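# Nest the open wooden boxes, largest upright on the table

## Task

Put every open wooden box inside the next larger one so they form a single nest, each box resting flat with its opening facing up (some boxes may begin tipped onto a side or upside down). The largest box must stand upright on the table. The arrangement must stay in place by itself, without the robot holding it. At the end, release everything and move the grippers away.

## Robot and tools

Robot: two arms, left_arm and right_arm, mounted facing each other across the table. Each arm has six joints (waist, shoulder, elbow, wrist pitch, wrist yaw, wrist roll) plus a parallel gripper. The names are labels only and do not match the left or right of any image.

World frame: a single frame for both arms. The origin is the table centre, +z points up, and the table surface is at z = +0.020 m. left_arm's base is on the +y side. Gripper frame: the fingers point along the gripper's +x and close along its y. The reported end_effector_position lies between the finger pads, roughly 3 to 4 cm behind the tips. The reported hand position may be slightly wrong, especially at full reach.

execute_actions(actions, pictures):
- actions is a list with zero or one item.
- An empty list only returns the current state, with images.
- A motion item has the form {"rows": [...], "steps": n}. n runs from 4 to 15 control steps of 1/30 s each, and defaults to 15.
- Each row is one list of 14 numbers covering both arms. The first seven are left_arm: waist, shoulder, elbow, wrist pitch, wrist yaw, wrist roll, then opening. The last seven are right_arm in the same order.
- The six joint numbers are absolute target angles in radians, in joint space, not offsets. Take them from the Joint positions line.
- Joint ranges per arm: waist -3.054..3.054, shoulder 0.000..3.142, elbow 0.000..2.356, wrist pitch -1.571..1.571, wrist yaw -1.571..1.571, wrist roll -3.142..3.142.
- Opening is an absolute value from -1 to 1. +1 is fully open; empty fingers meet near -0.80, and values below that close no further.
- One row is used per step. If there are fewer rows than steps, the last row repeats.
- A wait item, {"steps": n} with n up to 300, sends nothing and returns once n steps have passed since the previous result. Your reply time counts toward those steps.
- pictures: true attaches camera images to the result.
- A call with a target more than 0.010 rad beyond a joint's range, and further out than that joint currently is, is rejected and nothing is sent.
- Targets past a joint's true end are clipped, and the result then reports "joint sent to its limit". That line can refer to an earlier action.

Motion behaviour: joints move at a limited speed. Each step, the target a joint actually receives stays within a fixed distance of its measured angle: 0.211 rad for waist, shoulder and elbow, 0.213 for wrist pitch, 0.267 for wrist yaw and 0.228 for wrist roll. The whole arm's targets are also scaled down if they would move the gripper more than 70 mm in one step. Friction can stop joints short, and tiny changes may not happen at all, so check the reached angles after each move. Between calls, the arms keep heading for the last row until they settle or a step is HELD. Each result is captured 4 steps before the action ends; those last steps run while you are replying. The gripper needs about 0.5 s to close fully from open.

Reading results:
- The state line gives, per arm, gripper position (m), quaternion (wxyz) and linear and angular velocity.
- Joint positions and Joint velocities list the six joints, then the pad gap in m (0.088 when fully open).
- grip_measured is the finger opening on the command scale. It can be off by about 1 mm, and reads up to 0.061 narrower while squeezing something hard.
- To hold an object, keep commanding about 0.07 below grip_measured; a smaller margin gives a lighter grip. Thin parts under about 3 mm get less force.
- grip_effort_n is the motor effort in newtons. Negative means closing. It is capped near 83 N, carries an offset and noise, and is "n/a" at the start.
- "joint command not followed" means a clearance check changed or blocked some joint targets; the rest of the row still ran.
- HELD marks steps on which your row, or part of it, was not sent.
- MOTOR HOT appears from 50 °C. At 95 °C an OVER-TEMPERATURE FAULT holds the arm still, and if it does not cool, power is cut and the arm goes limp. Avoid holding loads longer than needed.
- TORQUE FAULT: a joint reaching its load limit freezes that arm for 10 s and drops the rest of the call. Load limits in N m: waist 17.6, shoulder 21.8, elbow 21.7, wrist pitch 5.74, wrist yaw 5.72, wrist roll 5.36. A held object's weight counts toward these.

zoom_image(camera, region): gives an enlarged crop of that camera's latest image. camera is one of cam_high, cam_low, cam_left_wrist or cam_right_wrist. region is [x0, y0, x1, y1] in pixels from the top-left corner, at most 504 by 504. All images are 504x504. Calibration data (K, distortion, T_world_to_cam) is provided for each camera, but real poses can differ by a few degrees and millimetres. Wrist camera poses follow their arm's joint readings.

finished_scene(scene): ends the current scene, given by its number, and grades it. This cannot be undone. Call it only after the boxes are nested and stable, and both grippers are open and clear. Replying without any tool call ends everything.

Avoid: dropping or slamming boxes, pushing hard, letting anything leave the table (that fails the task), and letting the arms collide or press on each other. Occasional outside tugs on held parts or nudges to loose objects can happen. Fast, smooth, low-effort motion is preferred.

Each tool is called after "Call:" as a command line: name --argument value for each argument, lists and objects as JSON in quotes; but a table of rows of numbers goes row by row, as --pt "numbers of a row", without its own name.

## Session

Call:
execute_actions --actions '[]'

Scene clock: 0.00 s of 4500.00 s.
left_arm: end_effector_position=(-0.1057, +0.0343, +0.1563) grip_measured=+0.846 grip_effort_n=n/a end_effector_quat_wxyz=(+0.578, +0.015, +0.816, +0.012) end_effector_velocity=(-0.003, +0.001, -0.001) end_effector_angular_velocity=(+0.012, -0.005, +0.002) | right_arm: end_effector_position=(+0.3330, -0.2260, +0.2230) grip_measured=+0.838 grip_effort_n=n/a end_effector_quat_wxyz=(+0.029, +0.830, +0.001, -0.557) end_effector_velocity=(-0.003, -0.001, -0.003) end_effector_angular_velocity=(-0.001, +0.025, +0.005)
Joint positions: left_arm=[-0.067  2.151  1.795 -1.405  1.034 -1.1    0.08 ] | right_arm=[-0.593  1.912  1.278 -0.928  0.098 -2.169  0.08 ]
Joint velocities: left_arm=[-0.007 -0.002  0.002 -0.007 -0.007 -0.007 -0.   ] | right_arm=[-0.002  0.002 -0.002 -0.007 -0.022 -0.007 -0.   ]
Motor temperatures (°C, as the motors report them): left_arm=[25 28 28 26 26 25] | right_arm=[27 30 28 26 25 25]
Heat: left arm: hottest shoulder 28 °C (+0.0 °C/min); right arm: hottest shoulder 30 °C (+0.0 °C/min).
camera_calibration (this result's frames):
cam_left_wrist: T_world_to_cam=[[-0.0493941, -0.997308, -0.0541925, 0.0537389], [-0.781087, 0.0047558, 0.624404, -0.14652], [-0.622466, 0.0731709, -0.779219, 0.127883], [0, 0, 0, 1]] pos_world=[-0.0321879, 0.0449338, 0.194049]
cam_right_wrist: T_world_to_cam=[[-0.0665906, 0.994948, -0.0751252, 0.27809], [0.776346, 0.0989619, 0.622489, -0.343704], [0.626779, -0.0168713, -0.779014, 0.0434989], [0, 0, 0, 1]] pos_world=[0.258087, -0.241937, 0.26873]

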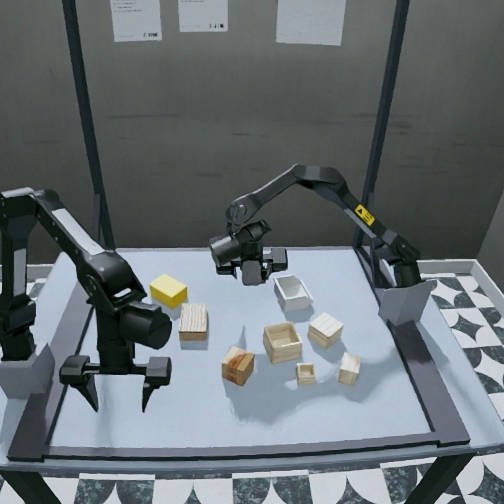

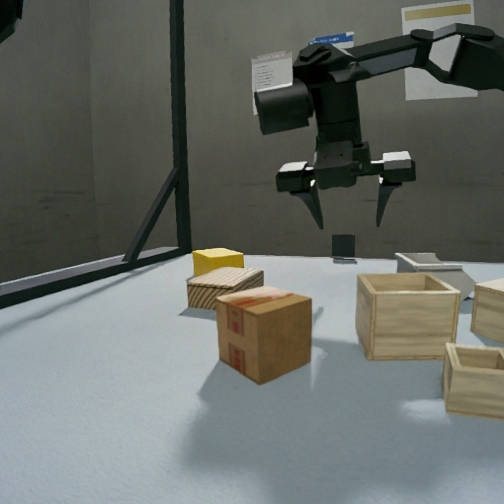

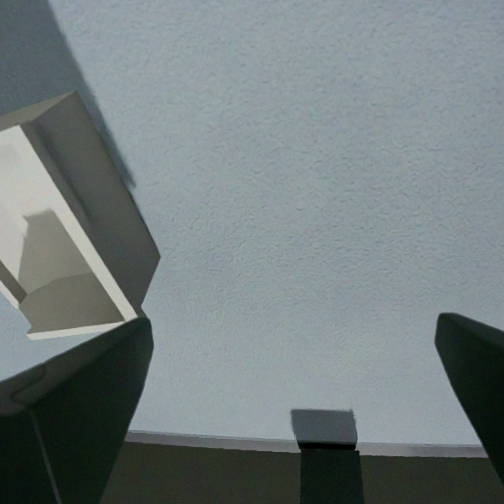

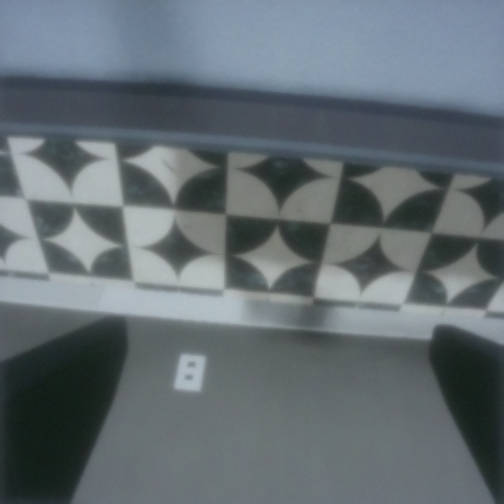

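Call:
zoom_image --camera "cam_high" --region '[210,265,390,405]'

Region (210, 265, 390, 405) of cam_high's 504x504 image, scaled by 2.800, with more detail than that image has.

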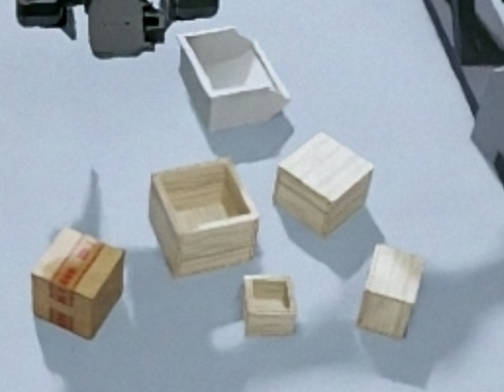

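Call:
execute_actions --actions '[{"rows":[[0.514,2.14,1.696,-1.543,0.621,-1.1,1,-0.593,1.912,1.278,-0.928,0.098,-2.169,1]],"steps":15}]'

Call:
execute_actions --actions '[{"steps":25}]' --pictures true

Scene clock: 2.77 s of 4500.00 s.
left_arm: end_effector_position=(+0.0133, +0.1018, +0.2164) grip_measured=+0.997 grip_effort_n=15.6 end_effector_quat_wxyz=(+0.674, -0.070, +0.720, +0.150) end_effector_velocity=(+0.312, +0.180, +0.252) end_effector_angular_velocity=(-0.214, -0.484, +0.932) | right_arm: end_effector_position=(+0.3330, -0.2260, +0.2230) grip_measured=+0.988 grip_effort_n=19.3 end_effector_quat_wxyz=(+0.029, +0.830, +0.001, -0.557) end_effector_velocity=(-0.005, -0.001, -0.003) end_effector_angular_velocity=(-0.003, +0.025, +0.010)
Joint positions: left_arm=[ 0.235  2.148  1.718 -1.519  0.701 -1.1    0.088] | right_arm=[-0.593  1.912  1.278 -0.928  0.098 -2.169  0.087]
Joint velocities: left_arm=[ 1.101 -0.002 -0.1   -0.139 -0.476 -0.022  0.004] | right_arm=[ 0.002 -0.002 -0.007 -0.007 -0.022 -0.007  0.003]
Motor temperatures (°C, as the motors report them): left_arm=[26 29 28 26 26 25] | right_arm=[27 30 29 26 25 25]
Heat: left arm: hottest shoulder 29 °C (+0.0 °C/min); right arm: hottest shoulder 30 °C (+0.0 °C/min).
Steps of this call (steps 1 to 72: nothing new was sent; steps 73 to 83: the first 11 steps of this action). Readings (joint positions):
73: left_arm=[-0.064 2.151 1.791 -1.409 1.021 -1.100] | right_arm=[-0.593 1.912 1.278 -0.928 0.098 -2.169]
74: left_arm=[-0.052 2.150 1.782 -1.431 0.983 -1.100] | right_arm=[-0.593 1.912 1.278 -0.928 0.098 -2.169]
76: left_arm=[-0.003 2.148 1.760 -1.466 0.906 -1.100] | right_arm=[-0.593 1.912 1.278 -0.928 0.098 -2.169]
80: left_arm=[0.128 2.148 1.727 -1.503 0.764 -1.100] | right_arm=[-0.593 1.912 1.278 -0.928 0.098 -2.169]
83: the state above

Scene clock: 3.60 s of 4500.00 s.
left_arm: end_effector_position=(+0.0797, +0.1510, +0.2776) grip_measured=+1.000 grip_effort_n=15.6 end_effector_quat_wxyz=(-0.681, +0.186, -0.683, -0.187) end_effector_velocity=(+0.001, +0.002, -0.000) end_effector_angular_velocity=(+0.004, -0.006, +0.008) | right_arm: end_effector_position=(+0.3330, -0.2260, +0.2230) grip_measured=+0.997 grip_effort_n=19.3 end_effector_quat_wxyz=(+0.029, +0.830, +0.001, -0.557) end_effector_velocity=(-0.003, -0.004, +0.001) end_effector_angular_velocity=(-0.012, +0.015, +0.002)
Joint positions: left_arm=[ 0.509  2.148  1.702 -1.541  0.625 -1.1    0.088] | right_arm=[-0.593  1.912  1.278 -0.928  0.098 -2.169  0.088]
Joint velocities: left_arm=[ 0.002 -0.002 -0.007  0.007 -0.007 -0.007  0.   ] | right_arm=[-0.002 -0.007 -0.002 -0.022 -0.007 -0.007 -0.   ]
Motor temperatures (°C, as the motors report them): left_arm=[26 29 28 26 26 25] | right_arm=[27 30 29 26 25 25]
Heat: left arm: hottest shoulder 29 °C (+0.0 °C/min); right arm: hottest shoulder 30 °C (+0.0 °C/min).
Kept back: nothing.
Steps of this call (steps 1 to 4: the last 4 steps of your previous action; steps 5 to 25: the robot went on to your last target). Readings (joint positions):
1: left_arm=[0.273 2.148 1.714 -1.524 0.685 -1.100] | right_arm=[-0.593 1.912 1.278 -0.928 0.098 -2.169]
2: left_arm=[0.311 2.148 1.712 -1.527 0.673 -1.100] | right_arm=[-0.593 1.912 1.278 -0.928 0.098 -2.169]
4: left_arm=[0.389 2.148 1.708 -1.532 0.654 -1.100] | right_arm=[-0.593 1.912 1.278 -0.928 0.098 -2.169]
8: left_arm=[0.496 2.148 1.704 -1.538 0.631 -1.100] | right_arm=[-0.593 1.912 1.278 -0.928 0.098 -2.169]
25: the state above
camera_calibration (this result's frames):
cam_left_wrist: T_world_to_cam=[[0.482851, -0.87518, -0.030249, 0.118347], [-0.821205, -0.464527, 0.331416, 0.0773202], [-0.3041, -0.135184, -0.943, 0.380854], [0, 0, 0, 1]] pos_world=[0.12217, 0.190977, 0.3371]
cam_right_wrist: T_world_to_cam=[[-0.0665906, 0.994948, -0.0751252, 0.27809], [0.776346, 0.0989619, 0.622489, -0.343704], [0.626779, -0.0168713, -0.779014, 0.0434989], [0, 0, 0, 1]] pos_world=[0.258087, -0.241937, 0.26873]

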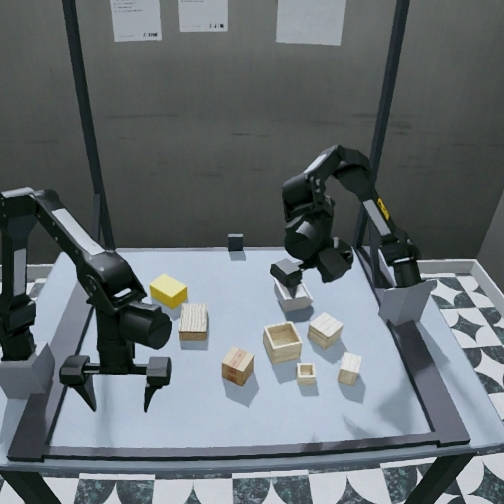

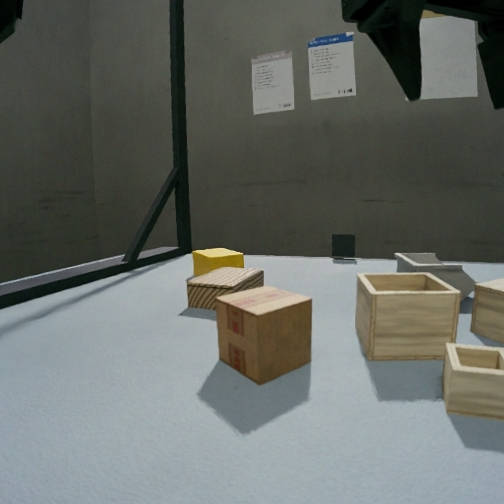

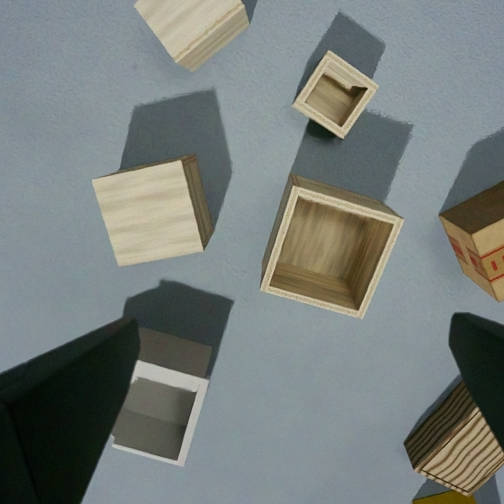

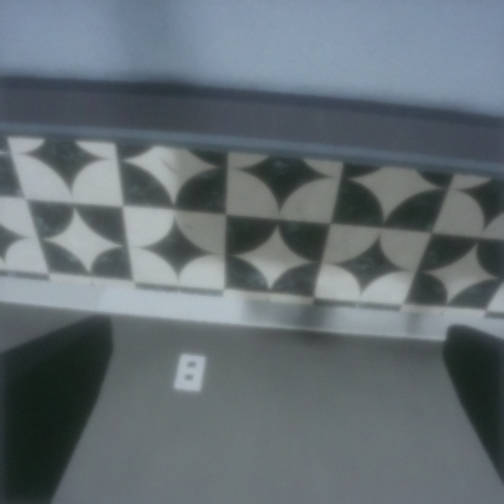

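Call:
execute_actions --actions '[{"rows":[[0.317,1.835,0.9,-0.95,0.688,0.036,1,-0.593,1.912,1.278,-0.928,0.098,-2.169,1]],"steps":15}]'

Call:
execute_actions --actions '[{"rows":[[0.317,1.835,0.861,-0.869,0.688,0.036,1,-0.593,1.912,1.278,-0.928,0.098,-2.169,1]],"steps":15}]'

Call:
execute_actions --actions '[{"steps":20}]' --pictures true

Scene clock: 6.63 s of 4500.00 s.
left_arm: end_effector_position=(+0.0297, +0.1415, +0.2142) grip_measured=+1.000 grip_effort_n=15.1 end_effector_quat_wxyz=(+0.735, +0.081, +0.658, -0.141) end_effector_velocity=(+0.102, +0.206, -0.234) end_effector_angular_velocity=(+0.251, -0.024, -1.235) | right_arm: end_effector_position=(+0.3330, -0.2260, +0.2230) grip_measured=+0.997 grip_effort_n=19.3 end_effector_quat_wxyz=(+0.029, +0.830, +0.001, -0.557) end_effector_velocity=(+0.000, +0.001, +0.000) end_effector_angular_velocity=(+0.002, +0.003, +0.021)
Joint positions: left_arm=[ 0.315  1.85   1.254 -1.069  0.684 -0.595  0.088] | right_arm=[-0.593  1.912  1.278 -0.928  0.098 -2.169  0.088]
Joint velocities: left_arm=[ 0.056 -0.032 -1.267  0.974 -0.007  1.458  0.   ] | right_arm=[-0.002 -0.002 -0.002  0.007 -0.007 -0.022 -0.   ]
Motor temperatures (°C, as the motors report them): left_arm=[26 29 29 26 26 25] | right_arm=[27 31 29 27 25 25]
Heat: left arm: hottest shoulder 29 °C (+9.0 °C/min); right arm: hottest shoulder 31 °C (+9.0 °C/min).
Steps of this call (steps 1 to 15: the robot went on to your last target; steps 16 to 80: nothing new was sent; steps 81 to 91: the first 11 steps of this action). Readings (joint positions):
81: left_arm=[0.506 2.134 1.684 -1.519 0.626 -1.080] | right_arm=[-0.593 1.912 1.278 -0.928 0.098 -2.169]
82: left_arm=[0.489 2.103 1.640 -1.465 0.630 -1.031] | right_arm=[-0.593 1.912 1.278 -0.928 0.098 -2.169]
84: left_arm=[0.424 2.028 1.550 -1.385 0.653 -0.937] | right_arm=[-0.593 1.912 1.278 -0.928 0.098 -2.169]
88: left_arm=[0.319 1.884 1.380 -1.203 0.683 -0.741] | right_arm=[-0.593 1.912 1.278 -0.928 0.098 -2.169]
91: the state above

Scene clock: 7.13 s of 4500.00 s.
left_arm: end_effector_position=(+0.0311, +0.2259, +0.1426) grip_measured=+1.000 grip_effort_n=14.7 end_effector_quat_wxyz=(+0.653, +0.273, +0.653, -0.269) end_effector_velocity=(-0.006, +0.021, -0.012) end_effector_angular_velocity=(+0.033, +0.022, -0.273) | right_arm: end_effector_position=(+0.3330, -0.2260, +0.2230) grip_measured=+0.997 grip_effort_n=19.3 end_effector_quat_wxyz=(+0.029, +0.830, +0.001, -0.557) end_effector_velocity=(-0.001, -0.002, +0.000) end_effector_angular_velocity=(-0.013, -0.002, +0.006)
Joint positions: left_arm=[ 0.318  1.846  0.876 -0.878  0.684 -0.004  0.088] | right_arm=[-0.593  1.912  1.278 -0.928  0.098 -2.169  0.088]
Joint velocities: left_arm=[-0.002 -0.012 -0.081  0.022 -0.007  0.3    0.   ] | right_arm=[ 0.002 -0.002 -0.002 -0.007  0.007 -0.007 -0.   ]
Motor temperatures (°C, as the motors report them): left_arm=[27 29 29 26 26 25] | right_arm=[27 31 29 27 25 25]
Heat: left arm: hottest shoulder 29 °C (+8.4 °C/min); right arm: hottest shoulder 31 °C (+8.4 °C/min).
Steps of this call (steps 1 to 4: the last 4 steps of your previous action; steps 5 to 15: the first 11 steps of this action). Readings (joint positions):
5: left_arm=[0.318 1.849 1.030 -0.975 0.684 -0.352] | right_arm=[-0.593 1.912 1.278 -0.928 0.098 -2.169]
6: left_arm=[0.318 1.848 0.988 -0.949 0.684 -0.303] | right_arm=[-0.593 1.912 1.278 -0.928 0.098 -2.169]
8: left_arm=[0.318 1.848 0.928 -0.919 0.684 -0.207] | right_arm=[-0.593 1.912 1.278 -0.928 0.098 -2.169]
12: left_arm=[0.318 1.848 0.886 -0.885 0.684 -0.051] | right_arm=[-0.593 1.912 1.278 -0.928 0.098 -2.169]
15: the state above

Scene clock: 7.80 s of 4500.00 s.
left_arm: end_effector_position=(+0.0309, +0.2278, +0.1411) grip_measured=+1.000 grip_effort_n=15.1 end_effector_quat_wxyz=(+0.648, +0.285, +0.648, -0.281) end_effector_velocity=(+0.001, -0.003, -0.000) end_effector_angular_velocity=(-0.016, -0.006, -0.008) | right_arm: end_effector_position=(+0.3330, -0.2260, +0.2230) grip_measured=+0.997 grip_effort_n=19.3 end_effector_quat_wxyz=(+0.029, +0.830, +0.001, -0.557) end_effector_velocity=(+0.000, -0.003, +0.002) end_effector_angular_velocity=(-0.008, -0.005, +0.003)
Joint positions: left_arm=[ 0.318  1.845  0.866 -0.871  0.684  0.033  0.088] | right_arm=[-0.593  1.912  1.278 -0.928  0.098 -2.169  0.088]
Joint velocities: left_arm=[-0.002 -0.002 -0.002  0.022  0.007 -0.007  0.   ] | right_arm=[-0.002 -0.007 -0.002 -0.007  0.007 -0.007 -0.   ]
Motor temperatures (°C, as the motors report them): left_arm=[27 29 29 26 26 25] | right_arm=[27 31 29 27 25 25]
Heat: left arm: hottest shoulder 29 °C (+7.7 °C/min); right arm: hottest shoulder 31 °C (+7.7 °C/min).
Kept back: nothing.
Steps of this call (steps 1 to 4: the last 4 steps of your previous action; steps 5 to 20: the robot went on to your last target). Readings (joint positions):
1: left_arm=[0.318 1.846 0.874 -0.876 0.684 0.005] | right_arm=[-0.593 1.912 1.278 -0.928 0.098 -2.169]
2: left_arm=[0.318 1.846 0.872 -0.875 0.684 0.012] | right_arm=[-0.593 1.912 1.278 -0.928 0.098 -2.169]
4: left_arm=[0.318 1.845 0.869 -0.873 0.684 0.021] | right_arm=[-0.593 1.912 1.278 -0.928 0.098 -2.169]
8: left_arm=[0.318 1.845 0.867 -0.872 0.684 0.029] | right_arm=[-0.593 1.912 1.278 -0.928 0.098 -2.169]
20: the state above
camera_calibration (this result's frames):
cam_left_wrist: T_world_to_cam=[[-0.753781, -0.656295, -0.0330268, 0.193735], [-0.627409, 0.70384, 0.333118, -0.154211], [-0.195378, 0.27182, -0.942306, 0.151499], [0, 0, 0, 1]] pos_world=[0.0788801, 0.194507, 0.200528]
cam_right_wrist: T_world_to_cam=[[-0.0665906, 0.994948, -0.0751252, 0.27809], [0.776346, 0.0989619, 0.622489, -0.343704], [0.626779, -0.0168713, -0.779014, 0.0434989], [0, 0, 0, 1]] pos_world=[0.258087, -0.241937, 0.26873]

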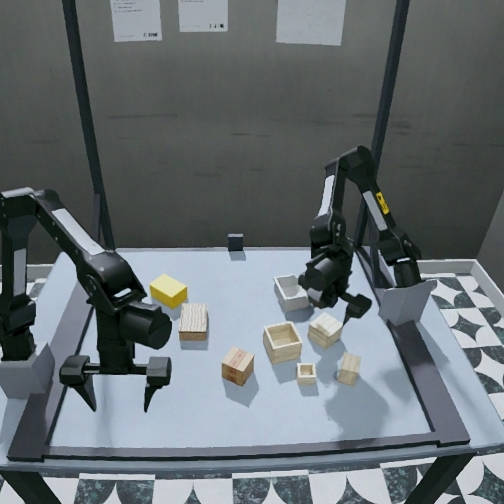

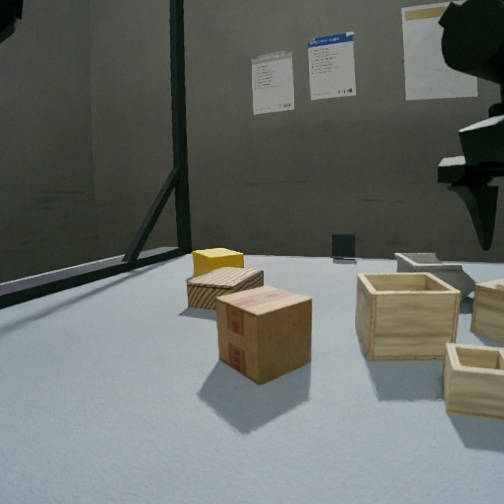

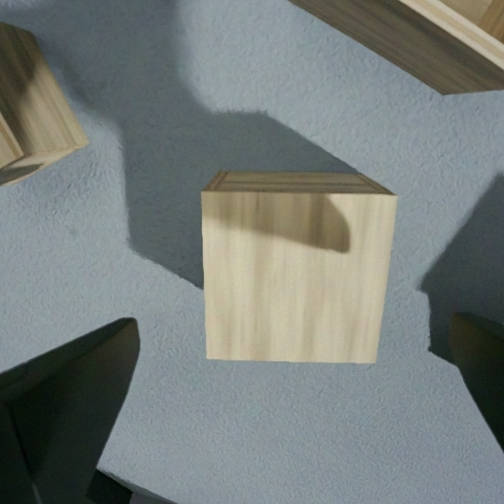

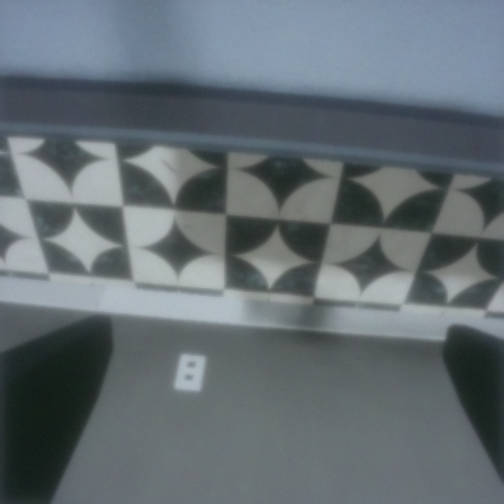

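Call:
execute_actions --actions '[{"rows":[[0.317,1.835,0.861,-0.869,0.688,2.91,1,-0.593,1.912,1.278,-0.928,0.098,-2.169,1]],"steps":15}]'

Call:
execute_actions --actions '[{"steps":45}]'

Call:
execute_actions --actions '[{"rows":[[0.2,1.9,0.78,-0.62,0.71,2.91,1,-0.593,1.912,1.278,-0.928,0.098,-2.169,1],[0.2,1.9,0.78,-0.62,0.71,2.91,1,-0.593,1.912,1.278,-0.928,0.098,-2.169,1],[0.2,1.9,0.78,-0.62,0.71,2.91,1,-0.593,1.912,1.278,-0.928,0.098,-2.169,1],[0.2,1.9,0.78,-0.62,0.71,2.91,1,-0.593,1.912,1.278,-0.928,0.098,-2.169,1],[0.2,1.9,0.78,-0.62,0.71,2.91,1,-0.593,1.912,1.278,-0.928,0.098,-2.169,1],[0.112,1.959,0.707,-0.419,0.726,2.91,1,-0.593,1.912,1.278,-0.928,0.098,-2.169,1]],"steps":15}]'

Call:
execute_actions --actions '[{"steps":15}]' --pictures true

Scene clock: 8.57 s of 4500.00 s.
left_arm: end_effector_position=(+0.0309, +0.2278, +0.1410) grip_measured=+1.000 grip_effort_n=14.7 end_effector_quat_wxyz=(+0.553, +0.442, +0.555, -0.438) end_effector_velocity=(+0.001, -0.001, +0.000) end_effector_angular_velocity=(+0.002, -0.003, -1.423) | right_arm: end_effector_position=(+0.3330, -0.2260, +0.2230) grip_measured=+0.997 grip_effort_n=18.8 end_effector_quat_wxyz=(+0.029, +0.830, +0.001, -0.557) end_effector_velocity=(-0.002, +0.000, +0.001) end_effector_angular_velocity=(-0.007, +0.008, +0.023)
Joint positions: left_arm=[ 0.318  1.845  0.866 -0.871  0.684  0.551  0.088] | right_arm=[-0.593  1.912  1.278 -0.928  0.098 -2.169  0.088]
Joint velocities: left_arm=[-0.002 -0.002  0.002  0.007 -0.007  1.414  0.   ] | right_arm=[ 0.002 -0.002  0.002 -0.007 -0.007 -0.022 -0.   ]
Motor temperatures (°C, as the motors report them): left_arm=[27 29 29 26 26 25] | right_arm=[27 31 29 27 25 25]
Heat: left arm: hottest shoulder 29 °C (+7.0 °C/min); right arm: hottest shoulder 31 °C (+7.0 °C/min).
Steps of this call (steps 1 to 12: the robot went on to your last target; steps 13 to 23: the first 11 steps of this action). Readings (joint positions):
13: left_arm=[0.318 1.845 0.866 -0.871 0.684 0.059] | right_arm=[-0.593 1.912 1.278 -0.928 0.098 -2.169]
14: left_arm=[0.318 1.845 0.866 -0.871 0.684 0.113] | right_arm=[-0.593 1.912 1.278 -0.928 0.098 -2.169]
16: left_arm=[0.318 1.845 0.866 -0.871 0.684 0.210] | right_arm=[-0.593 1.912 1.278 -0.928 0.098 -2.169]
20: left_arm=[0.318 1.845 0.866 -0.871 0.684 0.405] | right_arm=[-0.593 1.912 1.278 -0.928 0.098 -2.169]
23: the state above

Scene clock: 10.07 s of 4500.00 s.
left_arm: end_effector_position=(+0.0309, +0.2278, +0.1410) grip_measured=+1.000 grip_effort_n=14.7 end_effector_quat_wxyz=(+0.139, -0.694, +0.134, +0.694) end_effector_velocity=(-0.002, -0.001, +0.000) end_effector_angular_velocity=(-0.001, +0.015, -1.356) | right_arm: end_effector_position=(+0.3330, -0.2260, +0.2230) grip_measured=+0.997 grip_effort_n=19.3 end_effector_quat_wxyz=(+0.029, +0.830, +0.001, -0.557) end_effector_velocity=(-0.003, -0.001, -0.001) end_effector_angular_velocity=(+0.003, +0.023, +0.006)
Joint positions: left_arm=[ 0.318  1.845  0.866 -0.871  0.684  2.739  0.088] | right_arm=[-0.593  1.912  1.278 -0.928  0.098 -2.169  0.088]
Joint velocities: left_arm=[-0.002 -0.002  0.002 -0.007  0.007  1.355  0.   ] | right_arm=[-0.002 -0.002 -0.002 -0.007 -0.022 -0.007 -0.   ]
Motor temperatures (°C, as the motors report them): left_arm=[27 30 29 26 26 25] | right_arm=[27 31 29 27 25 25]
Heat: left arm: hottest shoulder 30 °C (+11.9 °C/min); right arm: hottest shoulder 31 °C (+6.0 °C/min).
Kept back: nothing.
Steps of this call (steps 1 to 4: the last 4 steps of your previous action; steps 5 to 45: the robot went on to your last target). Readings (joint positions):
1: left_arm=[0.318 1.845 0.866 -0.871 0.684 0.599] | right_arm=[-0.593 1.912 1.278 -0.928 0.098 -2.169]
2: left_arm=[0.318 1.845 0.866 -0.871 0.684 0.648] | right_arm=[-0.593 1.912 1.278 -0.928 0.098 -2.169]
4: left_arm=[0.318 1.845 0.866 -0.871 0.684 0.745] | right_arm=[-0.593 1.912 1.278 -0.928 0.098 -2.169]
8: left_arm=[0.318 1.845 0.866 -0.871 0.684 0.940] | right_arm=[-0.593 1.912 1.278 -0.928 0.098 -2.169]
45: the state above

Scene clock: 10.43 s of 4500.00 s.
left_arm: end_effector_position=(+0.0276, +0.2274, +0.0728) grip_measured=+1.000 grip_effort_n=14.7 end_effector_quat_wxyz=(-0.274, +0.653, -0.265, -0.655) end_effector_velocity=(-0.013, +0.027, -0.088) end_effector_angular_velocity=(+0.034, +0.033, -0.305) | right_arm: end_effector_position=(+0.3330, -0.2260, +0.2230) grip_measured=+0.997 grip_effort_n=19.3 end_effector_quat_wxyz=(+0.029, +0.830, +0.001, -0.557) end_effector_velocity=(-0.004, -0.007, -0.001) end_effector_angular_velocity=(-0.028, +0.026, -0.003)
Joint positions: left_arm=[ 0.131  1.939  0.729 -0.491  0.717  2.899  0.088] | right_arm=[-0.593  1.912  1.278 -0.928  0.098 -2.169  0.088]
Joint velocities: left_arm=[-0.222  0.139 -0.217  0.491  0.037  0.051  0.   ] | right_arm=[-0.002 -0.002 -0.002 -0.037 -0.007 -0.007 -0.   ]
Motor temperatures (°C, as the motors report them): left_arm=[27 29 29 26 26 25] | right_arm=[27 31 30 27 25 25]
Heat: left arm: hottest shoulder 29 °C (+5.8 °C/min); right arm: hottest shoulder 31 °C (+5.8 °C/min).
Steps of this call (steps 1 to 11: the first 11 steps of this action). Readings (joint positions):
1: left_arm=[0.313 1.847 0.858 -0.850 0.686 2.779] | right_arm=[-0.593 1.912 1.278 -0.928 0.098 -2.169]
2: left_arm=[0.295 1.849 0.843 -0.793 0.691 2.811] | right_arm=[-0.593 1.912 1.278 -0.928 0.098 -2.169]
4: left_arm=[0.248 1.868 0.820 -0.721 0.698 2.851] | right_arm=[-0.593 1.912 1.278 -0.928 0.098 -2.169]
8: left_arm=[0.174 1.910 0.763 -0.572 0.712 2.888] | right_arm=[-0.593 1.912 1.278 -0.928 0.098 -2.169]
11: the state above

Scene clock: 10.93 s of 4500.00 s.
left_arm: end_effector_position=(+0.0288, +0.2247, +0.0658) grip_measured=+1.000 grip_effort_n=14.2 end_effector_quat_wxyz=(-0.285, +0.651, -0.286, -0.643) end_effector_velocity=(-0.001, +0.002, -0.000) end_effector_angular_velocity=(+0.010, -0.003, +0.010) | right_arm: end_effector_position=(+0.3330, -0.2260, +0.2230) grip_measured=+0.997 grip_effort_n=19.3 end_effector_quat_wxyz=(+0.029, +0.830, +0.001, -0.557) end_effector_velocity=(-0.005, -0.005, -0.003) end_effector_angular_velocity=(-0.019, +0.033, +0.015)
Joint positions: left_arm=[ 0.113  1.95   0.711 -0.422  0.722  2.907  0.088] | right_arm=[-0.593  1.912  1.278 -0.928  0.098 -2.169  0.088]
Joint velocities: left_arm=[-0.002 -0.002 -0.002 -0.007 -0.007 -0.007  0.   ] | right_arm=[-0.002 -0.002 -0.007 -0.022 -0.022 -0.022 -0.   ]
Motor temperatures (°C, as the motors report them): left_arm=[27 29 29 26 26 25] | right_arm=[27 31 30 27 25 25]
Heat: left arm: hottest shoulder 29 °C (+5.5 °C/min); right arm: hottest shoulder 31 °C (+5.5 °C/min).
Kept back: nothing.
Steps of this call (steps 1 to 4: the last 4 steps of your previous action; steps 5 to 15: the robot went on to your last target). Readings (joint positions):
1: left_arm=[0.125 1.943 0.723 -0.474 0.718 2.900] | right_arm=[-0.593 1.912 1.278 -0.928 0.098 -2.169]
2: left_arm=[0.122 1.945 0.719 -0.461 0.719 2.902] | right_arm=[-0.593 1.912 1.278 -0.928 0.098 -2.169]
4: left_arm=[0.119 1.947 0.717 -0.443 0.720 2.904] | right_arm=[-0.593 1.912 1.278 -0.928 0.098 -2.169]
8: left_arm=[0.115 1.949 0.714 -0.428 0.722 2.906] | right_arm=[-0.593 1.912 1.278 -0.928 0.098 -2.169]
15: the state above
camera_calibration (this result's frames):
cam_left_wrist: T_world_to_cam=[[0.759016, 0.650609, -0.0245356, -0.150169], [0.618641, -0.708951, 0.338633, 0.152963], [0.202923, -0.272206, -0.940599, 0.191664], [0, 0, 0, 1]] pos_world=[-0.0195409, 0.258316, 0.124796]
cam_right_wrist: T_world_to_cam=[[-0.0665906, 0.994948, -0.0751252, 0.27809], [0.776346, 0.0989619, 0.622489, -0.343704], [0.626779, -0.0168713, -0.779014, 0.0434989], [0, 0, 0, 1]] pos_world=[0.258087, -0.241937, 0.26873]

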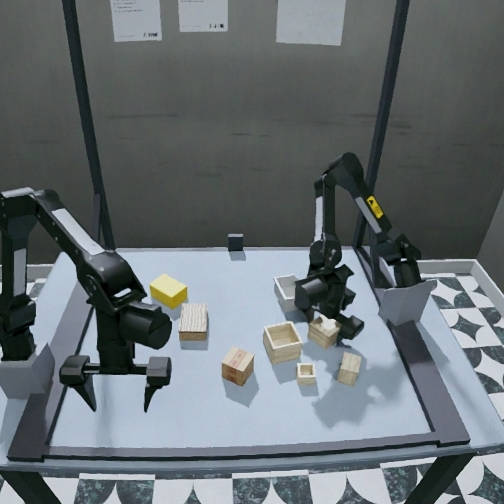

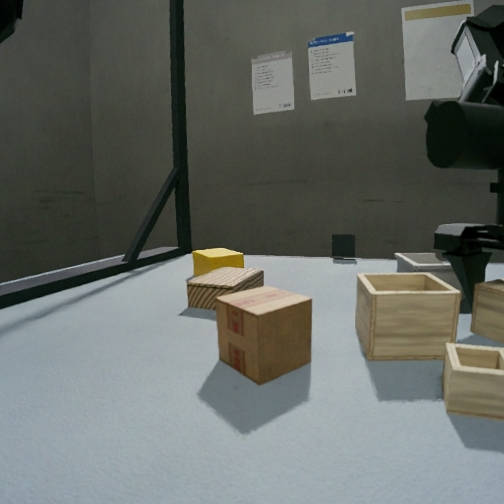

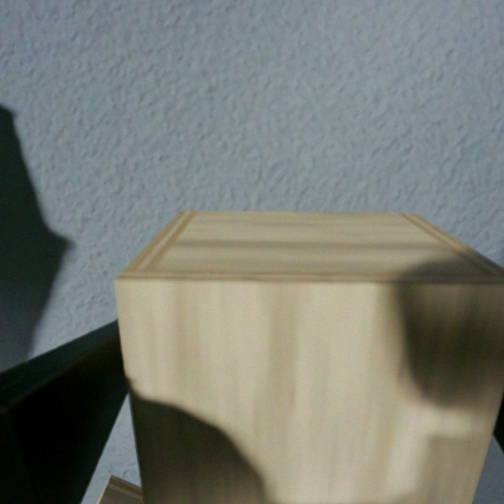

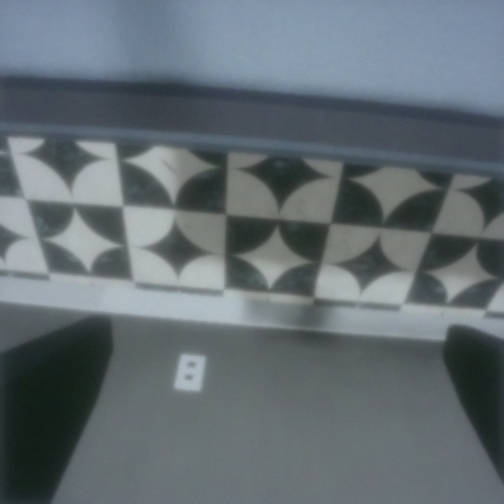

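Call:
execute_actions --actions '[{"rows":[[0.113,1.95,0.711,-0.422,0.722,2.907,0.3,-0.593,1.912,1.278,-0.928,0.098,-2.169,1]],"steps":15}]'

Call:
execute_actions --actions '[{"rows":[[0.317,1.80,0.9,-0.9,0.688,2.5,0.3,-0.593,1.912,1.278,-0.928,0.098,-2.169,1]],"steps":15}]'

Call:
execute_actions --actions '[{"steps":10}]'

Scene clock: 11.47 s of 4500.00 s.
left_arm: end_effector_position=(+0.0289, +0.2247, +0.0658) grip_measured=+0.487 grip_effort_n=-83.5 end_effector_quat_wxyz=(-0.285, +0.650, -0.286, -0.643) end_effector_velocity=(+0.000, +0.001, -0.001) end_effector_angular_velocity=(+0.010, -0.003, +0.010) | right_arm: end_effector_position=(+0.3330, -0.2260, +0.2230) grip_measured=+0.997 grip_effort_n=18.8 end_effector_quat_wxyz=(+0.029, +0.830, +0.001, -0.557) end_effector_velocity=(+0.002, -0.000, +0.001) end_effector_angular_velocity=(+0.000, -0.010, +0.005)
Joint positions: left_arm=[ 0.114  1.951  0.711 -0.422  0.722  2.907  0.063] | right_arm=[-0.593  1.912  1.278 -0.928  0.098 -2.169  0.088]
Joint velocities: left_arm=[-0.002  0.002  0.002 -0.007 -0.007 -0.007 -0.   ] | right_arm=[-0.002 -0.002 -0.002  0.007  0.007 -0.007 -0.   ]
Motor temperatures (°C, as the motors report them): left_arm=[27 29 29 26 26 25] | right_arm=[27 31 30 27 25 25]
Heat: left arm: hottest shoulder 29 °C (+5.2 °C/min); right arm: hottest shoulder 31 °C (+5.2 °C/min).
Steps of this call (steps 1 to 5: the robot went on to your last target; steps 6 to 16: the first 11 steps of this action). Readings (joint positions):
6: left_arm=[0.113 1.951 0.711 -0.421 0.722 2.907] | right_arm=[-0.593 1.912 1.278 -0.928 0.098 -2.169]
7: left_arm=[0.113 1.951 0.711 -0.421 0.722 2.907] | right_arm=[-0.593 1.912 1.278 -0.928 0.098 -2.169]
9: left_arm=[0.113 1.951 0.711 -0.421 0.722 2.907] | right_arm=[-0.593 1.912 1.278 -0.928 0.098 -2.169]
13: left_arm=[0.114 1.951 0.711 -0.422 0.722 2.907] | right_arm=[-0.593 1.912 1.278 -0.928 0.098 -2.169]
16: the state above

Scene clock: 11.97 s of 4500.00 s.
left_arm: end_effector_position=(+0.0318, +0.2094, +0.1484) grip_measured=+0.487 grip_effort_n=-83.5 end_effector_quat_wxyz=(-0.080, +0.717, -0.111, -0.683) end_effector_velocity=(-0.062, +0.102, -0.000) end_effector_angular_velocity=(+0.376, +0.291, +0.796) | right_arm: end_effector_position=(+0.3330, -0.2260, +0.2230) grip_measured=+0.997 grip_effort_n=19.8 end_effector_quat_wxyz=(+0.029, +0.830, +0.001, -0.557) end_effector_velocity=(+0.003, +0.001, +0.001) end_effector_angular_velocity=(+0.006, -0.010, -0.009)
Joint positions: left_arm=[ 0.304  1.812  0.886 -0.824  0.695  2.548  0.063] | right_arm=[-0.593  1.912  1.278 -0.928  0.098 -2.169  0.088]
Joint velocities: left_arm=[ 0.042 -0.007 -0.007 -0.652 -0.081 -0.344 -0.   ] | right_arm=[-0.002  0.002  0.002  0.007  0.007  0.007 -0.   ]
Motor temperatures (°C, as the motors report them): left_arm=[27 29 29 26 26 25] | right_arm=[27 31 30 27 25 25]
Heat: left arm: hottest shoulder 29 °C (+5.0 °C/min); right arm: hottest shoulder 31 °C (+5.0 °C/min).
Steps of this call (steps 1 to 4: the last 4 steps of your previous action; steps 5 to 15: the first 11 steps of this action). Readings (joint positions):
5: left_arm=[0.118 1.945 0.721 -0.436 0.722 2.893] | right_arm=[-0.593 1.912 1.278 -0.928 0.098 -2.169]
6: left_arm=[0.137 1.937 0.738 -0.480 0.718 2.856] | right_arm=[-0.593 1.912 1.278 -0.928 0.098 -2.169]
8: left_arm=[0.196 1.903 0.784 -0.548 0.707 2.779] | right_arm=[-0.593 1.912 1.278 -0.928 0.098 -2.169]
12: left_arm=[0.287 1.827 0.874 -0.720 0.699 2.606] | right_arm=[-0.593 1.912 1.278 -0.928 0.098 -2.169]
15: the state above

Scene clock: 12.30 s of 4500.00 s.
left_arm: end_effector_position=(+0.0255, +0.2180, +0.1502) grip_measured=+0.487 grip_effort_n=-83.5 end_effector_quat_wxyz=(-0.060, +0.709, -0.069, -0.699) end_effector_velocity=(-0.005, +0.005, +0.002) end_effector_angular_velocity=(+0.026, +0.017, +0.080) | right_arm: end_effector_position=(+0.3330, -0.2260, +0.2230) grip_measured=+0.997 grip_effort_n=19.3 end_effector_quat_wxyz=(+0.029, +0.830, +0.001, -0.557) end_effector_velocity=(-0.003, -0.001, -0.001) end_effector_angular_velocity=(+0.008, +0.022, -0.007)
Joint positions: left_arm=[ 0.311  1.811  0.891 -0.893  0.692  2.506  0.063] | right_arm=[-0.593  1.912  1.278 -0.928  0.098 -2.169  0.088]
Joint velocities: left_arm=[ 0.002 -0.002  0.007 -0.051 -0.007 -0.051  0.   ] | right_arm=[-0.002 -0.002 -0.002 -0.007 -0.022  0.007 -0.   ]
Motor temperatures (°C, as the motors report them): left_arm=[27 30 29 26 26 25] | right_arm=[27 31 30 27 25 25]
Heat: left arm: hottest shoulder 30 °C (+9.8 °C/min); right arm: hottest shoulder 31 °C (+4.9 °C/min).
Kept back: nothing.
Steps of this call (steps 1 to 4: the last 4 steps of your previous action; steps 5 to 10: the robot went on to your last target). Readings (joint positions):
1: left_arm=[0.305 1.812 0.886 -0.843 0.693 2.538] | right_arm=[-0.593 1.912 1.278 -0.928 0.098 -2.169]
2: left_arm=[0.305 1.812 0.886 -0.856 0.692 2.529] | right_arm=[-0.593 1.912 1.278 -0.928 0.098 -2.169]
4: left_arm=[0.307 1.811 0.887 -0.873 0.692 2.518] | right_arm=[-0.593 1.912 1.278 -0.928 0.098 -2.169]
8: left_arm=[0.310 1.811 0.890 -0.890 0.692 2.508] | right_arm=[-0.593 1.912 1.278 -0.928 0.098 -2.169]
10: the state above

Call:
execute_actions --actions '[]'

Scene clock: 12.93 s of 4500.00 s.
left_arm: end_effector_position=(+0.0250, +0.2185, +0.1505) grip_measured=+0.487 grip_effort_n=-83.5 end_effector_quat_wxyz=(-0.058, +0.709, -0.067, -0.700) end_effector_velocity=(-0.004, +0.005, -0.002) end_effector_angular_velocity=(+0.014, +0.023, +0.026) | right_arm: end_effector_position=(+0.3330, -0.2260, +0.2230) grip_measured=+0.997 grip_effort_n=19.3 end_effector_quat_wxyz=(+0.029, +0.830, +0.001, -0.557) end_effector_velocity=(+0.002, -0.002, -0.002) end_effector_angular_velocity=(-0.008, -0.005, +0.003)
Joint positions: left_arm=[ 0.312  1.811  0.891 -0.898  0.692  2.503  0.063] | right_arm=[-0.593  1.912  1.278 -0.928  0.098 -2.169  0.088]
Joint velocities: left_arm=[-0.002  0.002 -0.007 -0.022  0.007 -0.007 -0.   ] | right_arm=[-0.002  0.002 -0.007  0.007  0.007 -0.007 -0.   ]
Motor temperatures (°C, as the motors report them): left_arm=[27 30 29 26 26 25] | right_arm=[27 32 30 27 25 25]
Heat: left arm: hottest shoulder 30 °C (+9.3 °C/min); right arm: hottest shoulder 32 °C (+9.3 °C/min).
Kept back: nothing.
Steps of this call (steps 1 to 19: the robot went on to your last target). Readings (joint positions):
1: left_arm=[0.311 1.811 0.891 -0.895 0.692 2.505] | right_arm=[-0.593 1.912 1.278 -0.928 0.098 -2.169]
2: left_arm=[0.312 1.811 0.891 -0.895 0.692 2.505] | right_arm=[-0.593 1.912 1.278 -0.928 0.098 -2.169]
4: left_arm=[0.312 1.811 0.891 -0.897 0.692 2.504] | right_arm=[-0.593 1.912 1.278 -0.928 0.098 -2.169]
8: left_arm=[0.312 1.811 0.891 -0.898 0.692 2.503] | right_arm=[-0.593 1.912 1.278 -0.928 0.098 -2.169]
19: the state above
camera_calibration (this result's frames):
cam_left_wrist: T_world_to_cam=[[0.206527, 0.977652, -0.0392707, -0.196554], [0.921848, -0.180973, 0.342704, -0.00132093], [0.327938, -0.106979, -0.938622, 0.230875], [0, 0, 0, 1]] pos_world=[-0.0339015, 0.216621, 0.209439]
cam_right_wrist: T_world_to_cam=[[-0.0665906, 0.994948, -0.0751252, 0.27809], [0.776346, 0.0989619, 0.622489, -0.343704], [0.626779, -0.0168713, -0.779014, 0.0434989], [0, 0, 0, 1]] pos_world=[0.258087, -0.241937, 0.26873]

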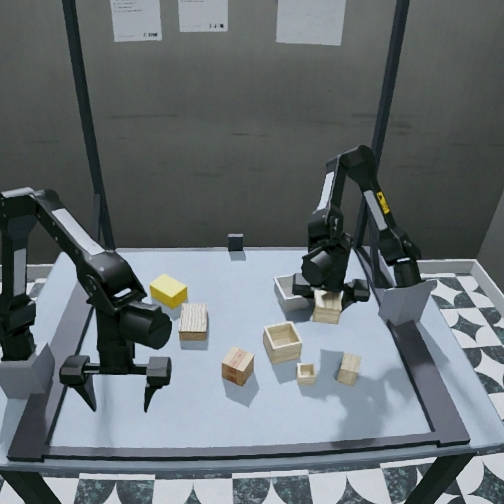

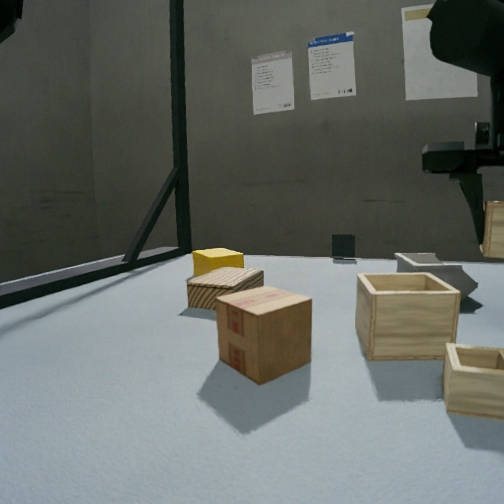

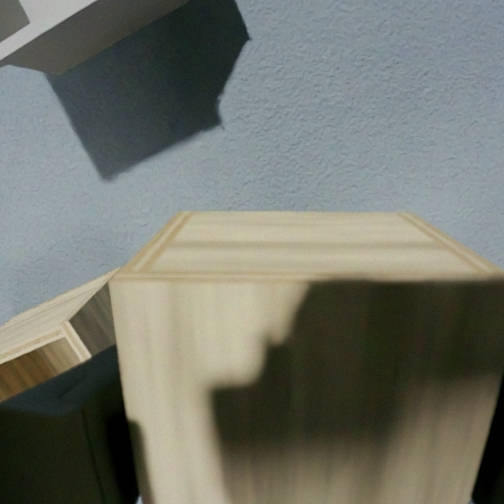

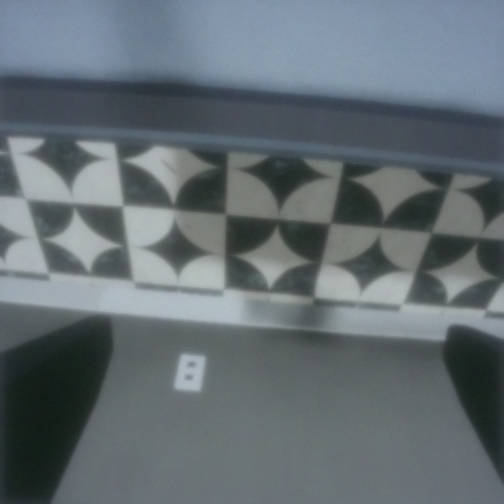

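Call:
execute_actions --actions '[{"rows":[[0.312,2.0,1.4,-1.0,0.4,1.5,0.3,-0.593,1.912,1.278,-0.928,0.098,-2.169,1]],"steps":15}]'

Call:
execute_actions --actions '[{"rows":[[-0.3,2.05,1.4,0.5,0,-0.555,0.3,-0.593,1.912,1.278,-0.928,0.098,-2.169,1]],"steps":15}]'

Call:
execute_actions --actions '[{"rows":[[-0.7,2.1,1.339,1.2,-0.244,-0.555,0.3,-0.593,1.912,1.278,-0.928,0.098,-2.169,1]],"steps":15}]'

Call:
execute_actions --actions '[{"steps":30}]' --pictures true

Scene clock: 13.63 s of 4500.00 s.
left_arm: end_effector_position=(+0.0925, +0.1482, +0.2038) grip_measured=+0.487 grip_effort_n=-83.5 end_effector_quat_wxyz=(+0.083, +0.803, +0.094, -0.583) end_effector_velocity=(+0.037, -0.222, +0.179) end_effector_angular_velocity=(-0.801, -0.577, +0.918) | right_arm: end_effector_position=(+0.3330, -0.2260, +0.2230) grip_measured=+0.997 grip_effort_n=19.3 end_effector_quat_wxyz=(+0.029, +0.830, +0.001, -0.557) end_effector_velocity=(+0.001, +0.001, +0.001) end_effector_angular_velocity=(-0.001, -0.010, +0.010)
Joint positions: left_arm=[ 0.31   1.983  1.319 -0.987  0.422  1.984  0.063] | right_arm=[-0.593  1.912  1.278 -0.928  0.098 -2.169  0.088]
Joint velocities: left_arm=[ 0.002 -0.002  0.784 -0.022 -0.11  -1.458  0.   ] | right_arm=[ 0.002 -0.002 -0.002  0.007  0.007 -0.007 -0.   ]
Motor temperatures (°C, as the motors report them): left_arm=[27 30 29 26 26 25] | right_arm=[27 32 30 27 25 25]
Heat: left arm: hottest shoulder 30 °C (+8.8 °C/min); right arm: hottest shoulder 32 °C (+8.8 °C/min).
Steps of this call (steps 1 to 10: the robot went on to your last target; steps 11 to 21: the first 11 steps of this action). Readings (joint positions):
11: left_arm=[0.311 1.825 0.909 -0.919 0.665 2.477] | right_arm=[-0.593 1.912 1.278 -0.928 0.098 -2.169]
12: left_arm=[0.308 1.856 0.951 -0.952 0.601 2.422] | right_arm=[-0.593 1.912 1.278 -0.928 0.098 -2.169]
14: left_arm=[0.309 1.923 1.041 -0.955 0.512 2.325] | right_arm=[-0.593 1.912 1.278 -0.928 0.098 -2.169]
18: left_arm=[0.310 1.977 1.209 -0.986 0.440 2.130] | right_arm=[-0.593 1.912 1.278 -0.928 0.098 -2.169]
21: the state above

Scene clock: 14.13 s of 4500.00 s.
left_arm: end_effector_position=(+0.0660, +0.0300, +0.1384) grip_measured=+0.487 grip_effort_n=-83.5 end_effector_quat_wxyz=(+0.217, +0.882, +0.037, -0.417) end_effector_velocity=(-0.301, -0.288, -0.230) end_effector_angular_velocity=(-0.754, -0.050, -0.601) | right_arm: end_effector_position=(+0.3330, -0.2260, +0.2230) grip_measured=+0.997 grip_effort_n=18.8 end_effector_quat_wxyz=(+0.029, +0.830, +0.001, -0.557) end_effector_velocity=(-0.002, -0.001, -0.002) end_effector_angular_velocity=(-0.004, +0.012, -0.006)
Joint positions: left_arm=[-0.092  2.041  1.39  -0.569  0.05   1.313  0.063] | right_arm=[-0.593  1.912  1.278 -0.928  0.098 -2.169  0.088]
Joint velocities: left_arm=[-1.028 -0.007  0.042  0.96  -0.242 -1.048 -0.   ] | right_arm=[ 0.002  0.002 -0.002 -0.007 -0.007  0.007 -0.   ]
Motor temperatures (°C, as the motors report them): left_arm=[27 30 29 26 26 25] | right_arm=[27 32 30 27 25 25]
Heat: left arm: hottest shoulder 30 °C (+8.5 °C/min); right arm: hottest shoulder 32 °C (+8.5 °C/min).
Steps of this call (steps 1 to 4: the last 4 steps of your previous action; steps 5 to 15: the first 11 steps of this action). Readings (joint positions):
5: left_arm=[0.304 1.989 1.377 -0.985 0.384 1.740] | right_arm=[-0.593 1.912 1.278 -0.928 0.098 -2.169]
6: left_arm=[0.277 1.995 1.377 -0.935 0.310 1.692] | right_arm=[-0.593 1.912 1.278 -0.928 0.098 -2.169]
8: left_arm=[0.195 2.019 1.387 -0.832 0.199 1.595] | right_arm=[-0.593 1.912 1.278 -0.928 0.098 -2.169]
12: left_arm=[0.018 2.040 1.388 -0.673 0.083 1.423] | right_arm=[-0.593 1.912 1.278 -0.928 0.098 -2.169]
15: the state above

Scene clock: 14.63 s of 4500.00 s.
left_arm: end_effector_position=(-0.0346, -0.0608, +0.0858) grip_measured=+0.487 grip_effort_n=-83.5 end_effector_quat_wxyz=(+0.435, +0.798, -0.127, -0.397) end_effector_velocity=(-0.176, -0.152, +0.025) end_effector_angular_velocity=(-1.078, +0.567, -0.309) | right_arm: end_effector_position=(+0.3330, -0.2260, +0.2230) grip_measured=+0.997 grip_effort_n=18.8 end_effector_quat_wxyz=(+0.029, +0.830, +0.001, -0.557) end_effector_velocity=(-0.000, -0.000, -0.001) end_effector_angular_velocity=(+0.004, +0.005, +0.006)
Joint positions: left_arm=[-0.423  2.053  1.355 -0.068 -0.273  0.784  0.063] | right_arm=[-0.593  1.912  1.278 -0.928  0.098 -2.169  0.088]
Joint velocities: left_arm=[-0.198 -0.071 -0.002  0.842 -0.022 -0.74  -0.   ] | right_arm=[-0.002 -0.002 -0.007  0.007 -0.007 -0.007 -0.   ]
Motor temperatures (°C, as the motors report them): left_arm=[27 30 29 26 26 25] | right_arm=[27 32 30 27 25 25]
Heat: left arm: hottest shoulder 30 °C (+8.2 °C/min); right arm: hottest shoulder 32 °C (+8.2 °C/min).
Steps of this call (steps 1 to 4: the last 4 steps of your previous action; steps 5 to 15: the first 11 steps of this action). Readings (joint positions):
5: left_arm=[-0.250 2.046 1.389 -0.369 -0.002 1.101] | right_arm=[-0.593 1.912 1.278 -0.928 0.098 -2.169]
6: left_arm=[-0.286 2.050 1.385 -0.322 -0.065 1.055] | right_arm=[-0.593 1.912 1.278 -0.928 0.098 -2.169]
8: left_arm=[-0.353 2.056 1.375 -0.267 -0.179 0.984] | right_arm=[-0.593 1.912 1.278 -0.928 0.098 -2.169]
12: left_arm=[-0.398 2.054 1.359 -0.144 -0.258 0.852] | right_arm=[-0.593 1.912 1.278 -0.928 0.098 -2.169]
15: the state above

Scene clock: 15.63 s of 4500.00 s.
left_arm: end_effector_position=(-0.2807, -0.1202, +0.1047) grip_measured=+0.487 grip_effort_n=-83.5 end_effector_quat_wxyz=(+0.639, +0.141, -0.078, -0.752) end_effector_velocity=(-0.140, +0.010, +0.176) end_effector_angular_velocity=(-0.675, +1.919, -0.448) | right_arm: end_effector_position=(+0.3330, -0.2260, +0.2230) grip_measured=+0.997 grip_effort_n=18.4 end_effector_quat_wxyz=(+0.029, +0.830, +0.001, -0.557) end_effector_velocity=(+0.002, +0.000, +0.001) end_effector_angular_velocity=(+0.009, +0.003, +0.003)
Joint positions: left_arm=[-0.714  2.093  1.34   1.001 -0.244 -0.282  0.063] | right_arm=[-0.593  1.912  1.278 -0.928  0.098 -2.169  0.088]
Joint velocities: left_arm=[-0.042  0.061 -0.037  1.282 -0.022 -1.443 -0.   ] | right_arm=[-0.007 -0.002 -0.002  0.007 -0.007 -0.007  0.   ]
Motor temperatures (°C, as the motors report them): left_arm=[27 30 29 26 26 25] | right_arm=[27 32 30 27 25 25]
Heat: left arm: hottest shoulder 30 °C (+7.7 °C/min); right arm: hottest shoulder 32 °C (+7.7 °C/min).
Kept back: nothing.
Steps of this call (steps 1 to 4: the last 4 steps of your previous action; steps 5 to 30: the robot went on to your last target). Readings (joint positions):
1: left_arm=[-0.430 2.051 1.355 -0.037 -0.273 0.760] | right_arm=[-0.593 1.912 1.278 -0.928 0.098 -2.169]
2: left_arm=[-0.437 2.049 1.355 -0.008 -0.273 0.733] | right_arm=[-0.593 1.912 1.278 -0.928 0.098 -2.169]
4: left_arm=[-0.453 2.045 1.355 0.048 -0.277 0.677] | right_arm=[-0.593 1.912 1.278 -0.928 0.098 -2.169]
8: left_arm=[-0.485 2.043 1.355 0.162 -0.285 0.569] | right_arm=[-0.593 1.912 1.278 -0.928 0.098 -2.169]
30: the state above
camera_calibration (this result's frames):
cam_left_wrist: T_world_to_cam=[[-0.932638, 0.145526, -0.330163, -0.193398], [0.360808, 0.380919, -0.851304, 0.270006], [0.00187895, -0.913084, -0.407766, 0.00789776], [0, 0, 0, 1]] pos_world=[-0.277806, -0.0674947, 0.169225]
cam_right_wrist: T_world_to_cam=[[-0.0665906, 0.994948, -0.0751252, 0.27809], [0.776346, 0.0989619, 0.622489, -0.343704], [0.626779, -0.0168713, -0.779014, 0.0434989], [0, 0, 0, 1]] pos_world=[0.258087, -0.241937, 0.26873]

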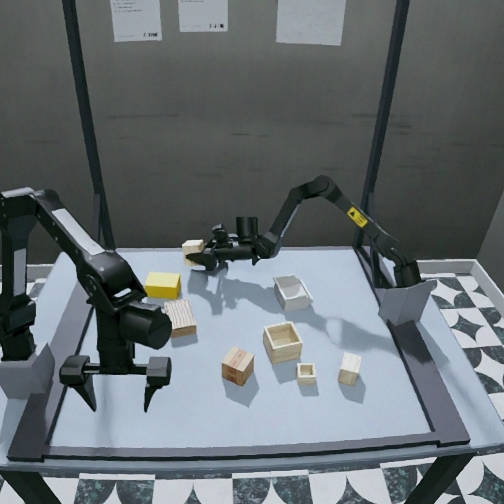

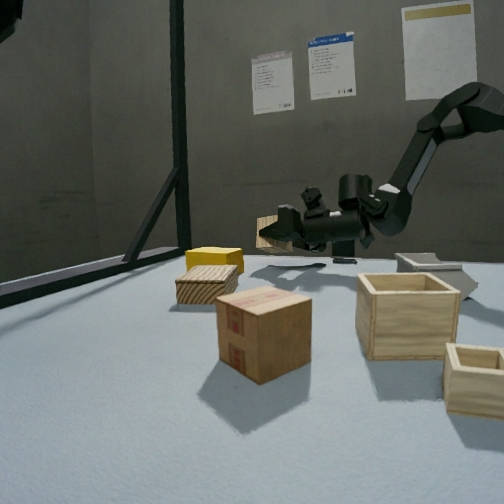

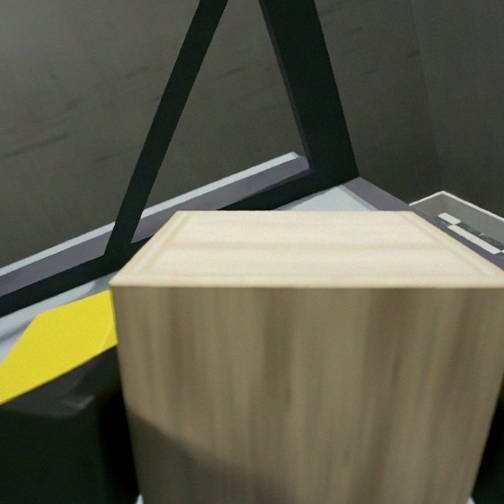

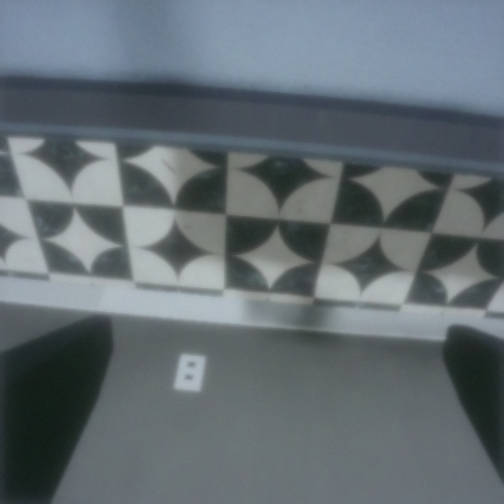

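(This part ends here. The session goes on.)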